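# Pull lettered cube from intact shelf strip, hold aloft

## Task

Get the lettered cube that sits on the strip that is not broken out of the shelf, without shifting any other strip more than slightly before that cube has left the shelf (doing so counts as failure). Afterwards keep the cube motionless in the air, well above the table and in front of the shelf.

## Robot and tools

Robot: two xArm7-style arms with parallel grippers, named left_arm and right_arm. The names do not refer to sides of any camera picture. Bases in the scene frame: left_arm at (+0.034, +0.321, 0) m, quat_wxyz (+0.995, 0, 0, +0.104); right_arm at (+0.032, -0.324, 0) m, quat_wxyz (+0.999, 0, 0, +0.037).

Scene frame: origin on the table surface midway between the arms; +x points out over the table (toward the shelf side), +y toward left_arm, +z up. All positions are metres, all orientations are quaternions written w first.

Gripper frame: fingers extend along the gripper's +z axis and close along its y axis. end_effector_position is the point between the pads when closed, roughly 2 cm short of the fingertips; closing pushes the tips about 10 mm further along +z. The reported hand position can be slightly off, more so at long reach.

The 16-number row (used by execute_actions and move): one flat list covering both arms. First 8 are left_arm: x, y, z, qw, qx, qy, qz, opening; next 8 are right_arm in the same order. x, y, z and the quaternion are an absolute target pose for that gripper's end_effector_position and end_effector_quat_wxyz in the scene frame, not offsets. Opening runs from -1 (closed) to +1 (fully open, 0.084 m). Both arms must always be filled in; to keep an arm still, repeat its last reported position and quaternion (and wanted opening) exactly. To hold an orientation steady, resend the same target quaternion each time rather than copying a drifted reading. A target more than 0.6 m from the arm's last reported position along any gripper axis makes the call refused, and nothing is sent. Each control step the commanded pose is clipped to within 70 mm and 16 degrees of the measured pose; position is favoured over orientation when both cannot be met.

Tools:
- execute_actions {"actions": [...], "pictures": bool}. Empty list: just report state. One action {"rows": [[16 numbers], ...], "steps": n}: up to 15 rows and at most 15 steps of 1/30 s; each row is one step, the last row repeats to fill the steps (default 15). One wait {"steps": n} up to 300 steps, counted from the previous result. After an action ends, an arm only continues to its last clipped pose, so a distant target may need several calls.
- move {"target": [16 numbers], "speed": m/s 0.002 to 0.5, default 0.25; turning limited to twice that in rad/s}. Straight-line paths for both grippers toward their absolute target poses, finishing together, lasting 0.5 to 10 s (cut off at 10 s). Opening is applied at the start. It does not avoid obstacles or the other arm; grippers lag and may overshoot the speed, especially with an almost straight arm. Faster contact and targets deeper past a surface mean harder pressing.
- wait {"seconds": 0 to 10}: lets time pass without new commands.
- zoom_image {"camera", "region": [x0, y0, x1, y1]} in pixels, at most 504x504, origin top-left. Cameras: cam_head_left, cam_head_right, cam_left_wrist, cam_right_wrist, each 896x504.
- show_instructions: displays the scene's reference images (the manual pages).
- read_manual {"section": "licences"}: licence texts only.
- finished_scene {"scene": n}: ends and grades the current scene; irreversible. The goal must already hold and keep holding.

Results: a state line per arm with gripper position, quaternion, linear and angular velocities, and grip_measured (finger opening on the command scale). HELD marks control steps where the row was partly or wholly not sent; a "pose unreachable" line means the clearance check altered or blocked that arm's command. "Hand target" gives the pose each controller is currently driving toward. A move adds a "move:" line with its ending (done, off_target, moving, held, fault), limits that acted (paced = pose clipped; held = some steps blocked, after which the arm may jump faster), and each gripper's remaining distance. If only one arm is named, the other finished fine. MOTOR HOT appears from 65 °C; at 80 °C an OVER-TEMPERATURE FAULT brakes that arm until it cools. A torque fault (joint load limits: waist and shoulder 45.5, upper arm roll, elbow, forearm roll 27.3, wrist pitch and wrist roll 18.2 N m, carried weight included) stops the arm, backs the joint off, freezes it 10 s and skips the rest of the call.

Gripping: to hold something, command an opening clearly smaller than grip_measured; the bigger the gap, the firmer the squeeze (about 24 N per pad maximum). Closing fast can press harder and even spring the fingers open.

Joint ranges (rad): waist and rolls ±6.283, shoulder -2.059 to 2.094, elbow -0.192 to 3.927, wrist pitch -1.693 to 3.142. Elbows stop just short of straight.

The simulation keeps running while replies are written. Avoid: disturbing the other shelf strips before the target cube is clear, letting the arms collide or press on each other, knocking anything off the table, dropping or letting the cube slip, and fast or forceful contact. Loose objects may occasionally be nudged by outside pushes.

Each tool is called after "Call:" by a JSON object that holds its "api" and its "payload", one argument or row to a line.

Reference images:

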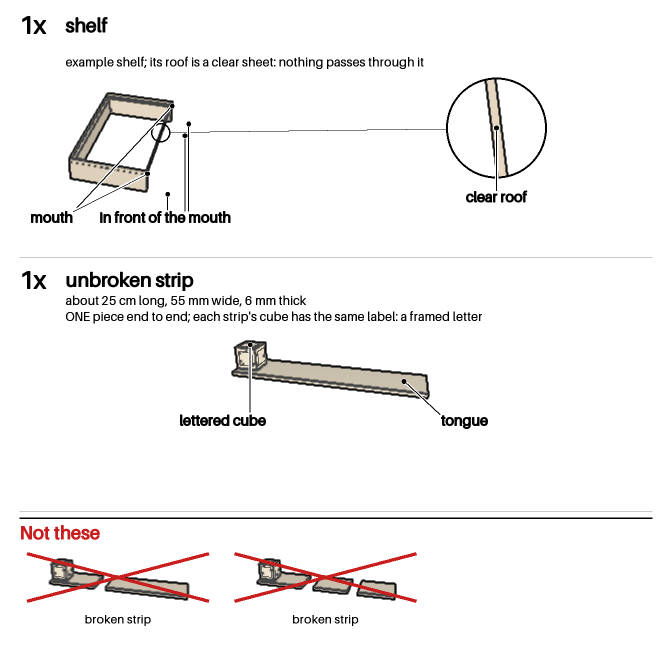

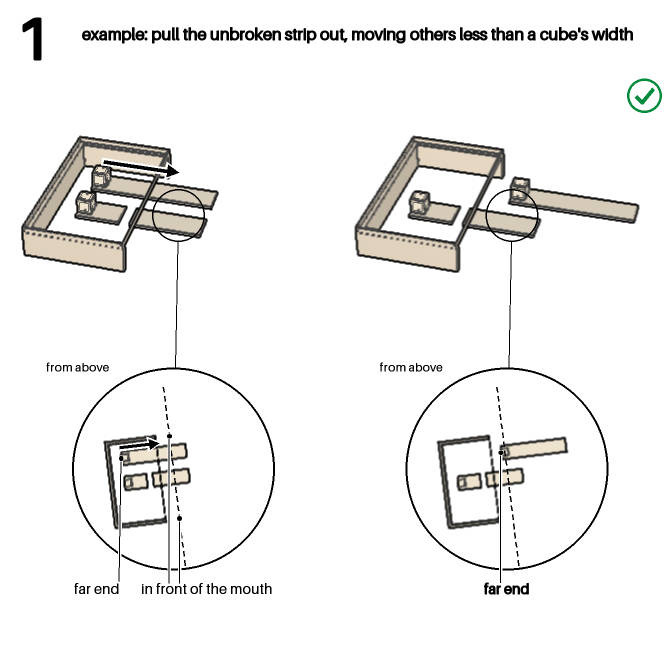

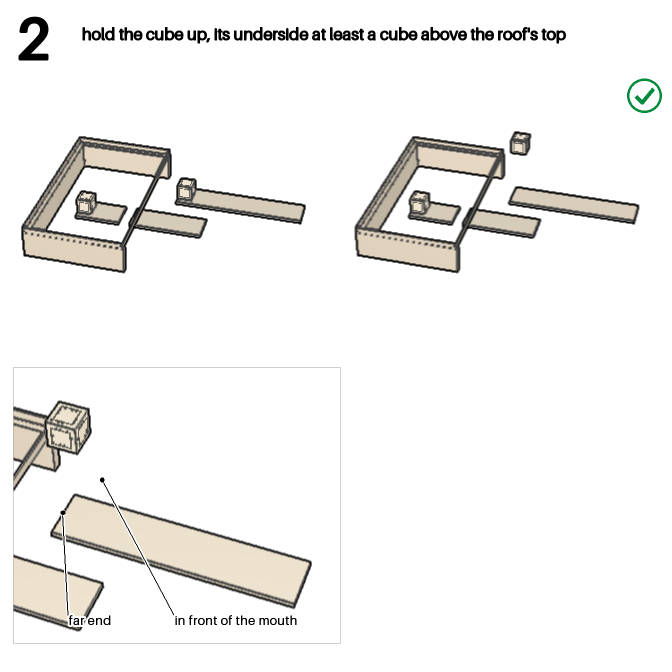

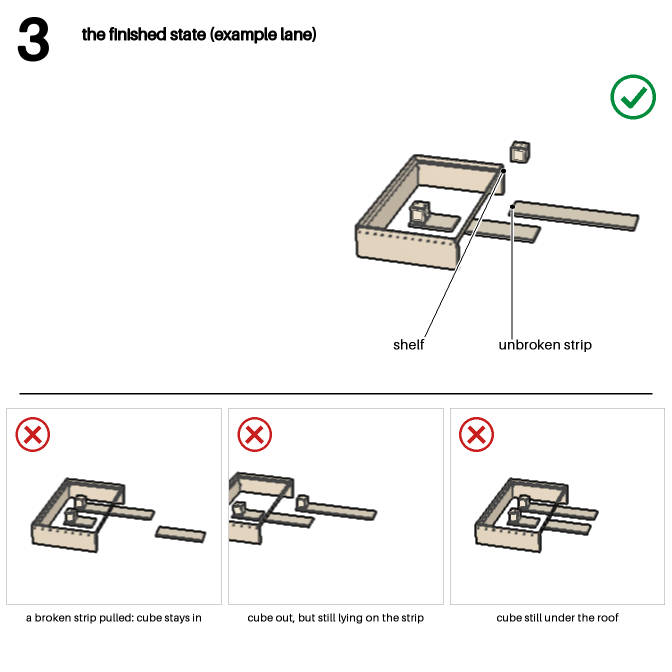

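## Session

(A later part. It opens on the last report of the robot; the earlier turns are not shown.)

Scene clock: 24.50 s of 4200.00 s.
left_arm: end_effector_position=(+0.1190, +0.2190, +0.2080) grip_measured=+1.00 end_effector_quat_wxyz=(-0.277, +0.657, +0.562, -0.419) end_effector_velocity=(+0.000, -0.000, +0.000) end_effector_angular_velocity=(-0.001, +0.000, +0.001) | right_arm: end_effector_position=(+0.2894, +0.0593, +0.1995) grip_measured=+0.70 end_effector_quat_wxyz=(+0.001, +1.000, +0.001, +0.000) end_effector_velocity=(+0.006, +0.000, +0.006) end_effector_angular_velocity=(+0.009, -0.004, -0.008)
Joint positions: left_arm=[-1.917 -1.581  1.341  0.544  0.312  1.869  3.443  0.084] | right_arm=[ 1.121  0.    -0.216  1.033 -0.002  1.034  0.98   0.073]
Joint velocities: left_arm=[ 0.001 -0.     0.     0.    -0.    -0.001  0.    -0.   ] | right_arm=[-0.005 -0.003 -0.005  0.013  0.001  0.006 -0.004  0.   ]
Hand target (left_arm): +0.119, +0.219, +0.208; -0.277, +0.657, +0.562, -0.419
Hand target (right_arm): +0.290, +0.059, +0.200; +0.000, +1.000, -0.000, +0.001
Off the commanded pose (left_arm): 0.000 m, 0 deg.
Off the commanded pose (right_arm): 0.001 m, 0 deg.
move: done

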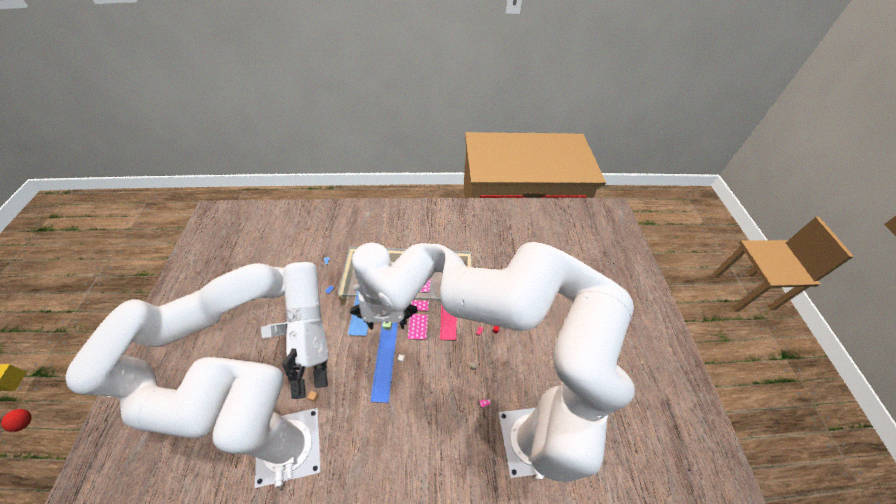

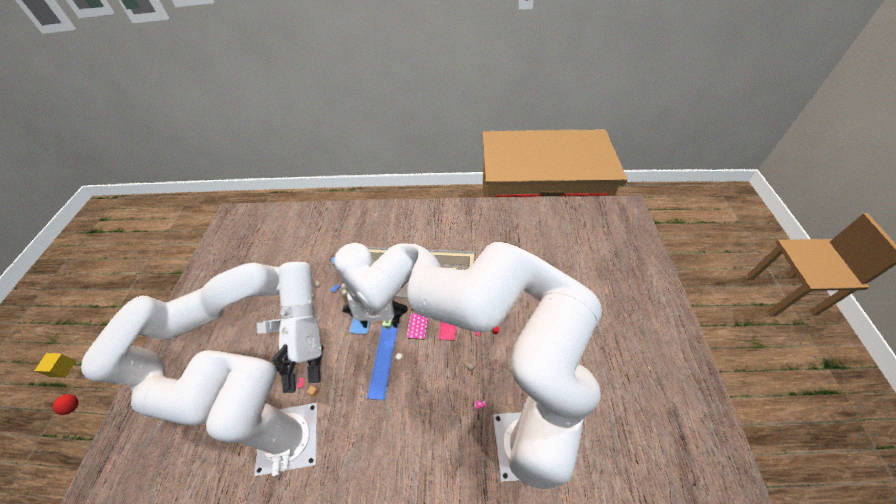

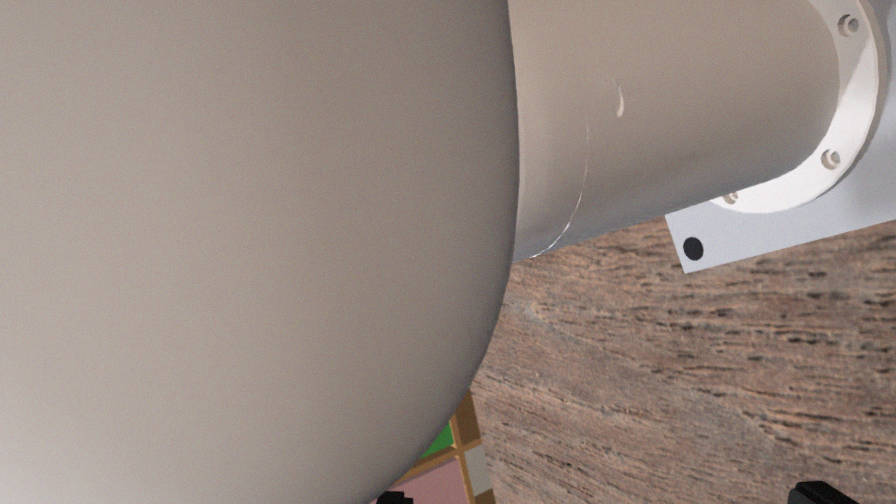

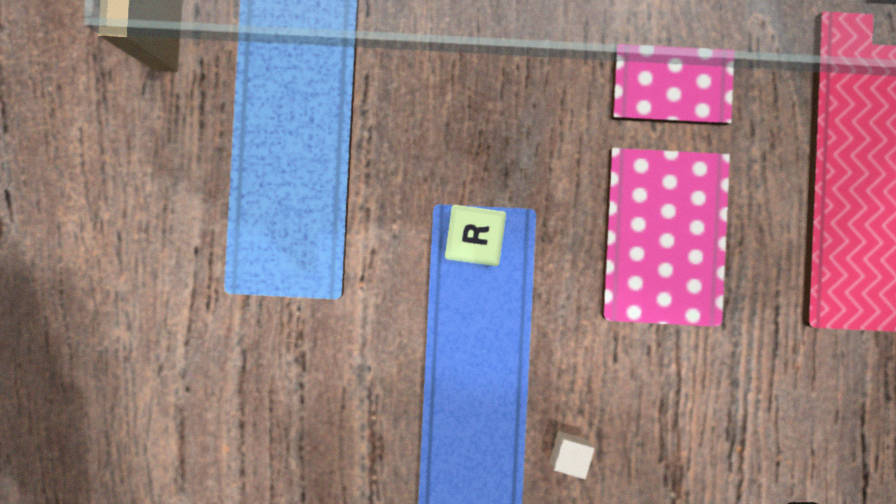

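Call:
{"api": "move", "payload": {
  "target": [0.119,0.219,0.208,-0.277,0.657,0.562,-0.419,1, 0.365,0.084,0.08,0,1,-0.05,0,0.4]
}}

Call:
{"api": "move", "payload": {
  "target": [0.119,0.219,0.208,-0.277,0.657,0.562,-0.419,1, 0.365,0.084,0.033,0,1,-0.05,0,0.4],
  "speed": 0.06
}}

Call:
{"api": "move", "payload": {
  "target": [0.119,0.219,0.208,-0.277,0.657,0.562,-0.419,1, 0.365,0.084,0.033,0,1,-0.05,0,-1]
}}

Call:
{"api": "move", "payload": {
  "target": [0.119,0.219,0.208,-0.277,0.657,0.562,-0.419,1, 0.36,0.084,0.2,0,1,-0.05,0,-1],
  "speed": 0.15
}}

Scene clock: 30.60 s of 4200.00 s.
left_arm: end_effector_position=(+0.1190, +0.2190, +0.2080) grip_measured=+1.00 end_effector_quat_wxyz=(-0.277, +0.657, +0.562, -0.419) end_effector_velocity=(+0.000, +0.000, -0.000) end_effector_angular_velocity=(+0.001, -0.001, -0.000) | right_arm: end_effector_position=(+0.3650, +0.0851, +0.0806) grip_measured=+0.39 end_effector_quat_wxyz=(-0.001, +0.999, -0.050, -0.000) end_effector_velocity=(-0.000, -0.002, -0.005) end_effector_angular_velocity=(-0.008, +0.005, -0.002)
Joint positions: left_arm=[-1.917 -1.581  1.341  0.544  0.312  1.869  3.443  0.084] | right_arm=[ 1.042  0.383 -0.244  1.155  0.131  0.785  0.896  0.061]
Joint velocities: left_arm=[-0.     0.001 -0.     0.     0.001  0.     0.    -0.   ] | right_arm=[-0.001  0.008 -0.    -0.001  0.001  0.    -0.001  0.   ]
Hand target (left_arm): +0.119, +0.219, +0.208; -0.277, +0.657, +0.562, -0.419
Hand target (right_arm): +0.365, +0.085, +0.080; -0.000, +0.999, -0.050, -0.001
Off the commanded pose (left_arm): 0.000 m, 0 deg.
Off the commanded pose (right_arm): 0.001 m, 0 deg.
After step 90, 2.00 s passed at rest.
move: done

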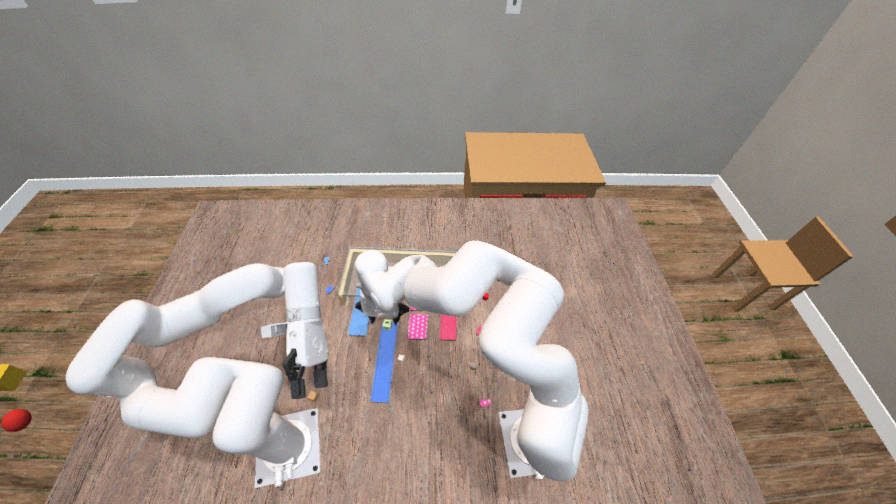

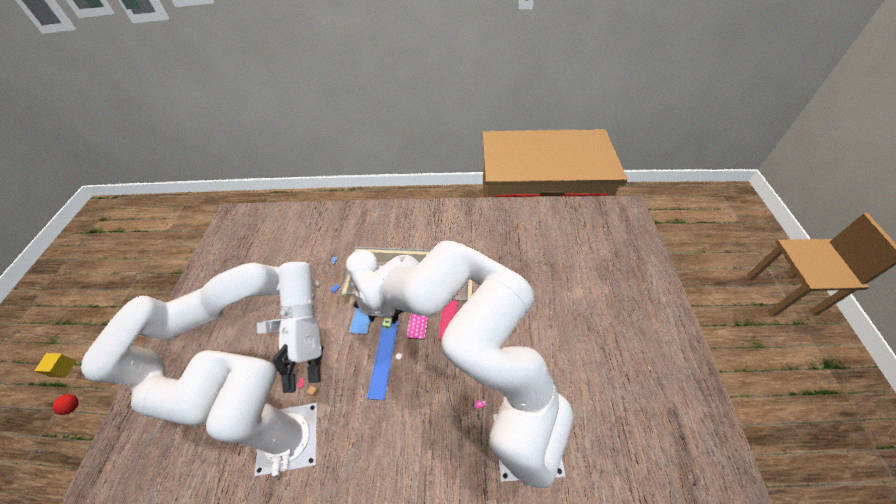

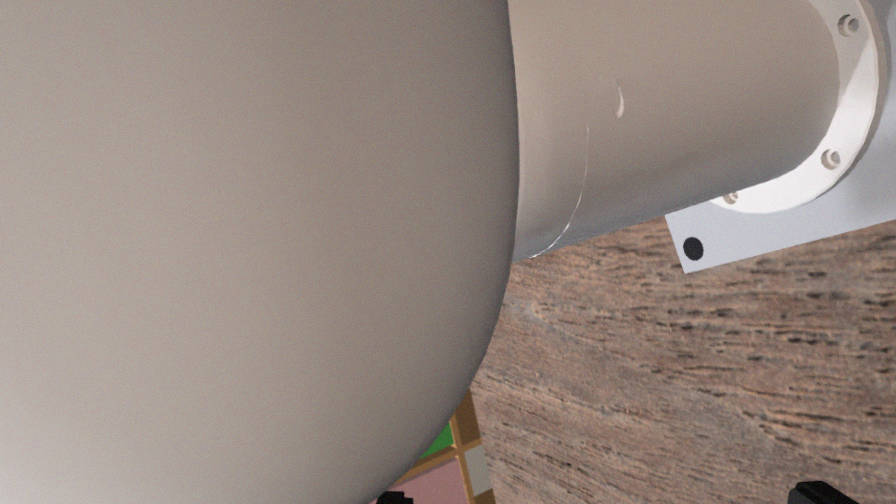

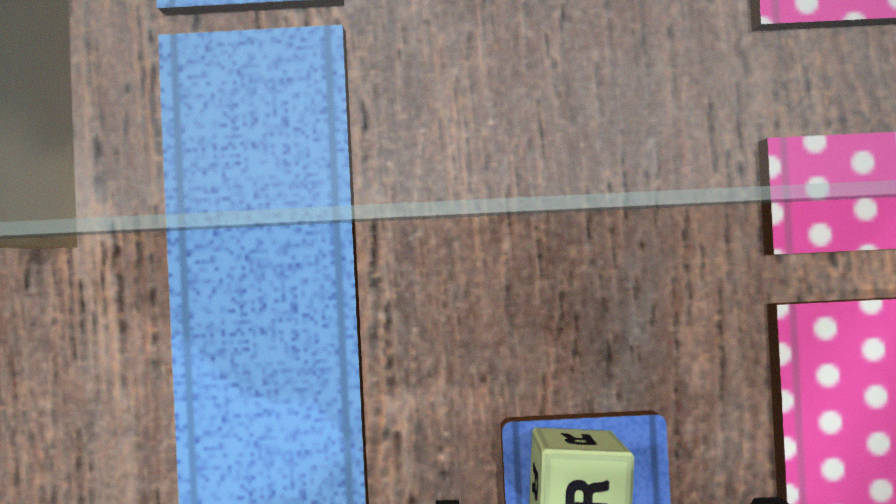

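Scene clock: 31.70 s of 4200.00 s.
left_arm: end_effector_position=(+0.1190, +0.2190, +0.2080) grip_measured=+1.00 end_effector_quat_wxyz=(-0.277, +0.657, +0.562, -0.419) end_effector_velocity=(-0.000, +0.000, -0.000) end_effector_angular_velocity=(+0.001, +0.000, -0.002) | right_arm: end_effector_position=(+0.3652, +0.0844, +0.0333) grip_measured=+0.39 end_effector_quat_wxyz=(-0.000, +0.999, -0.050, +0.000) end_effector_velocity=(+0.002, +0.002, +0.001) end_effector_angular_velocity=(+0.006, -0.004, -0.001)
Joint positions: left_arm=[-1.917 -1.581  1.341  0.544  0.312  1.869  3.443  0.084] | right_arm=[ 1.028  0.476 -0.225  1.136  0.165  0.676  0.872  0.061]
Joint velocities: left_arm=[-0.001 -0.     0.     0.     0.     0.002 -0.    -0.   ] | right_arm=[-0.    -0.     0.     0.003  0.002 -0.004 -0.001  0.   ]
Hand target (left_arm): +0.119, +0.219, +0.208; -0.277, +0.657, +0.562, -0.419
Hand target (right_arm): +0.365, +0.084, +0.033; -0.000, +0.999, -0.050, -0.000
Off the commanded pose (left_arm): 0.000 m, 0 deg.
Off the commanded pose (right_arm): 0.001 m, 0 deg.
move: done

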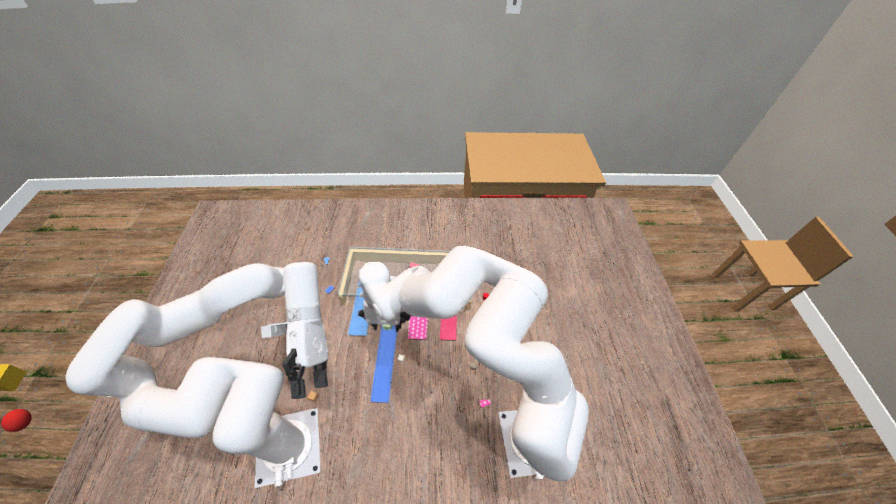

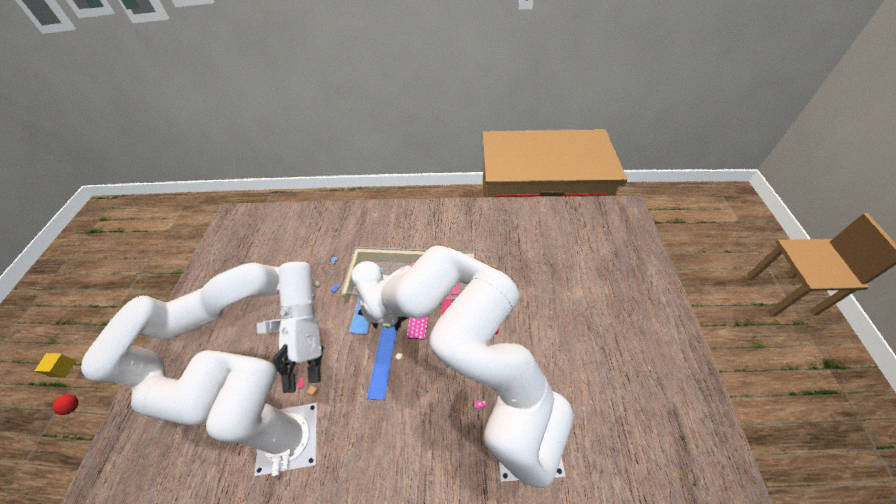

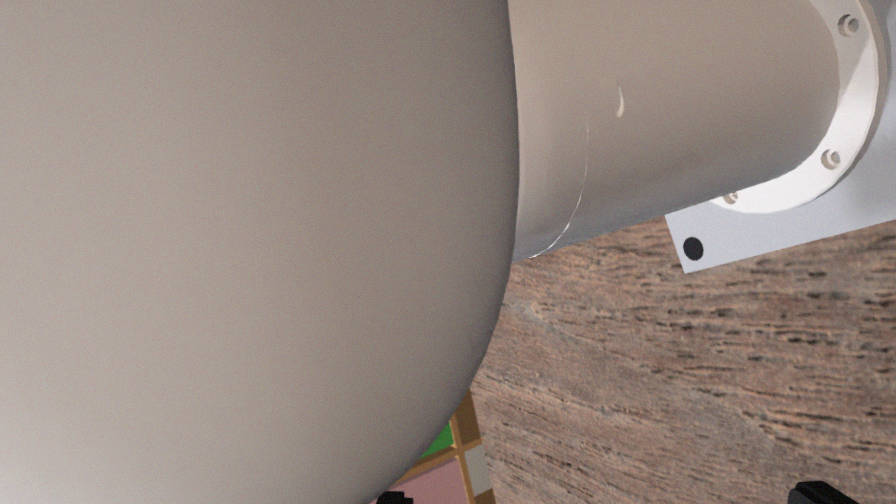

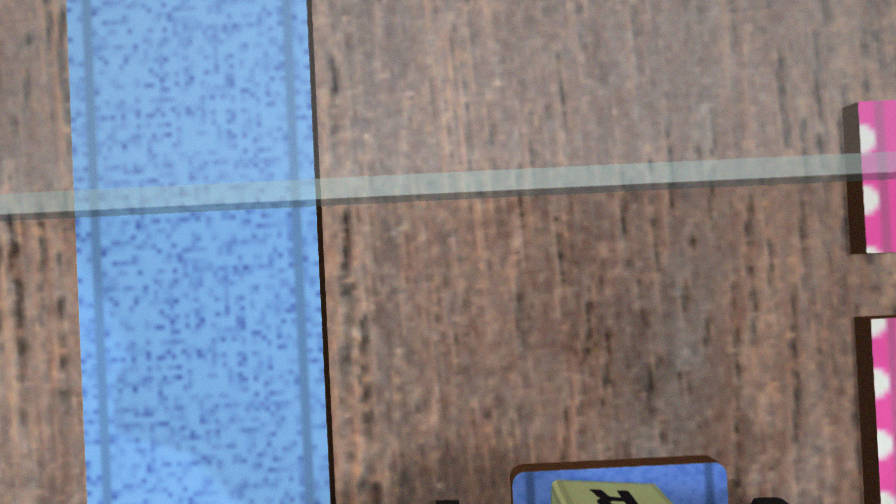

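Scene clock: 32.40 s of 4200.00 s.
left_arm: end_effector_position=(+0.1190, +0.2190, +0.2080) grip_measured=+1.00 end_effector_quat_wxyz=(-0.277, +0.657, +0.562, -0.419) end_effector_velocity=(+0.000, +0.000, -0.000) end_effector_angular_velocity=(+0.001, -0.000, -0.000) | right_arm: end_effector_position=(+0.3651, +0.0842, +0.0332) grip_measured=-0.45 end_effector_quat_wxyz=(-0.000, +0.999, -0.050, +0.000) end_effector_velocity=(-0.000, +0.000, +0.000) end_effector_angular_velocity=(+0.000, +0.000, -0.000)
Joint positions: left_arm=[-1.917 -1.581  1.341  0.544  0.312  1.869  3.443  0.084] | right_arm=[ 1.028  0.476 -0.225  1.135  0.164  0.675  0.872  0.024]
Joint velocities: left_arm=[ 0.001 -0.     0.    -0.     0.001  0.002  0.     0.   ] | right_arm=[ 0.001 -0.     0.     0.     0.    -0.     0.001  0.   ]
Hand target (left_arm): +0.119, +0.219, +0.208; -0.277, +0.657, +0.562, -0.419
Hand target (right_arm): +0.365, +0.084, +0.033; +0.000, +0.999, -0.050, +0.000
Off the commanded pose (left_arm): 0.000 m, 0 deg.
Off the commanded pose (right_arm): 0.000 m, 0 deg.
move: done

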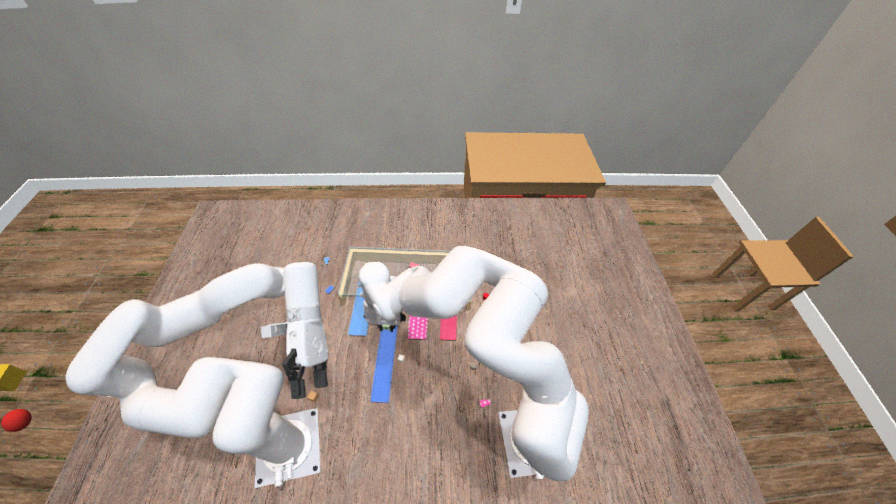

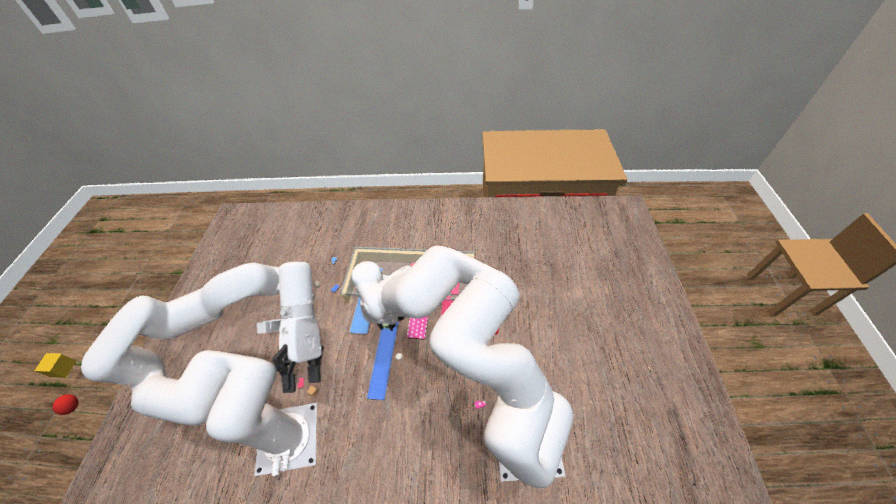

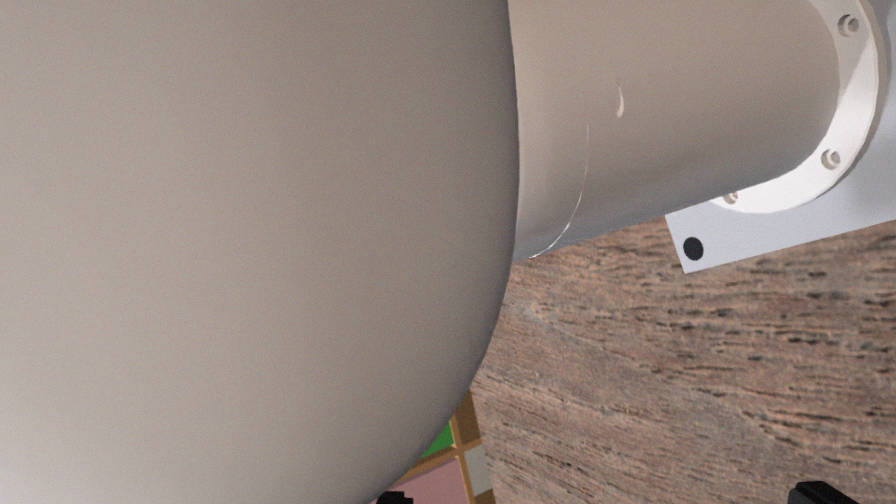

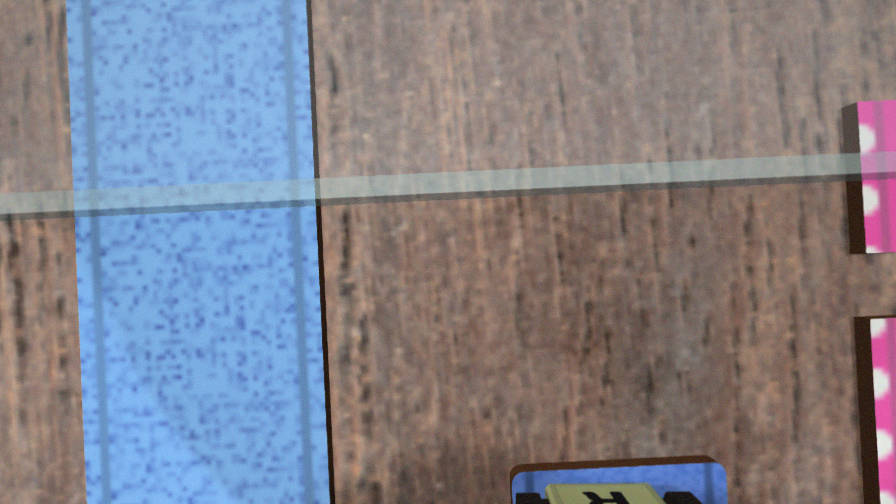

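Scene clock: 33.90 s of 4200.00 s.
left_arm: end_effector_position=(+0.1190, +0.2190, +0.2080) grip_measured=+1.00 end_effector_quat_wxyz=(-0.277, +0.657, +0.562, -0.419) end_effector_velocity=(-0.000, +0.000, -0.000) end_effector_angular_velocity=(-0.000, -0.000, -0.001) | right_arm: end_effector_position=(+0.3596, +0.0829, +0.1993) grip_measured=-0.45 end_effector_quat_wxyz=(+0.001, +0.999, -0.050, +0.000) end_effector_velocity=(-0.000, +0.001, +0.003) end_effector_angular_velocity=(+0.002, -0.001, +0.001)
Joint positions: left_arm=[-1.917 -1.581  1.341  0.544  0.312  1.869  3.443  0.084] | right_arm=[ 1.065  0.203 -0.266  1.276  0.058  1.082  0.951  0.024]
Joint velocities: left_arm=[-0.001 -0.     0.    -0.     0.001  0.     0.     0.   ] | right_arm=[ 0.001 -0.002  0.     0.006 -0.001  0.007  0.    -0.   ]
Hand target (left_arm): +0.119, +0.219, +0.208; -0.277, +0.657, +0.562, -0.419
Hand target (right_arm): +0.360, +0.083, +0.200; +0.000, +0.999, -0.050, +0.001
Off the commanded pose (left_arm): 0.000 m, 0 deg.
Off the commanded pose (right_arm): 0.001 m, 0 deg.
move: done

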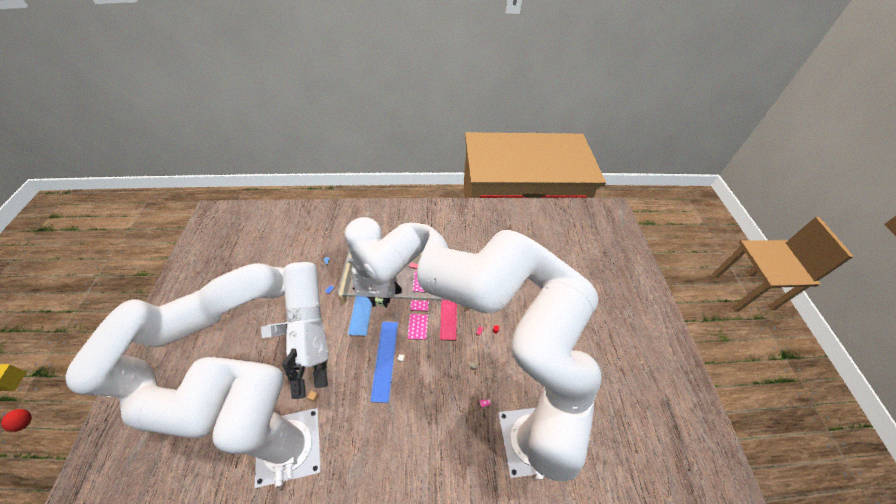

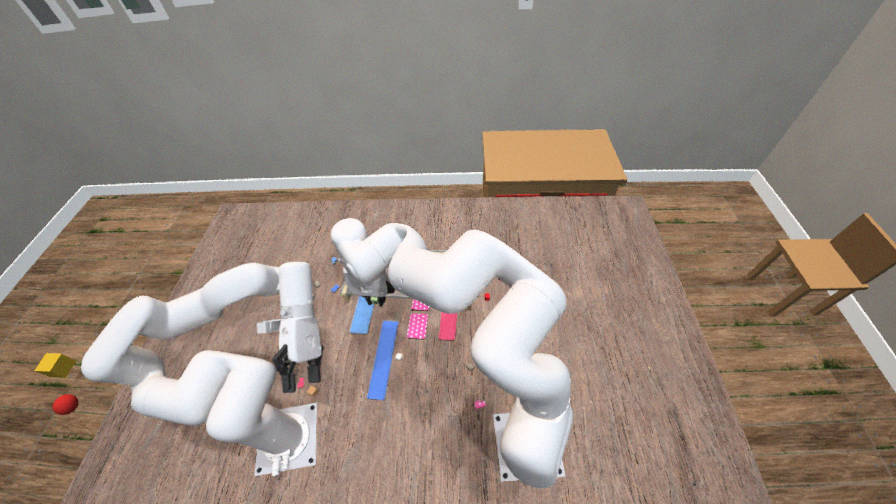

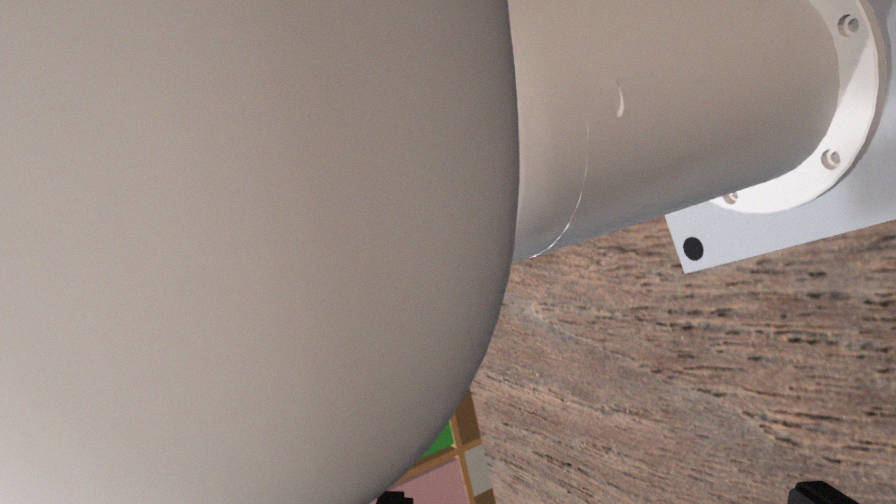

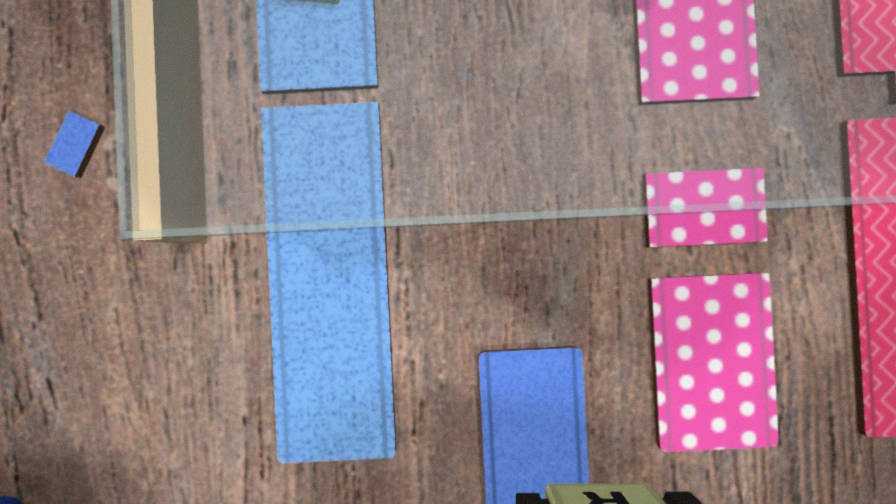

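Call:
{"api": "finished_scene", "payload": {
  "scene": 1
}}

The scene is finished: the task was done.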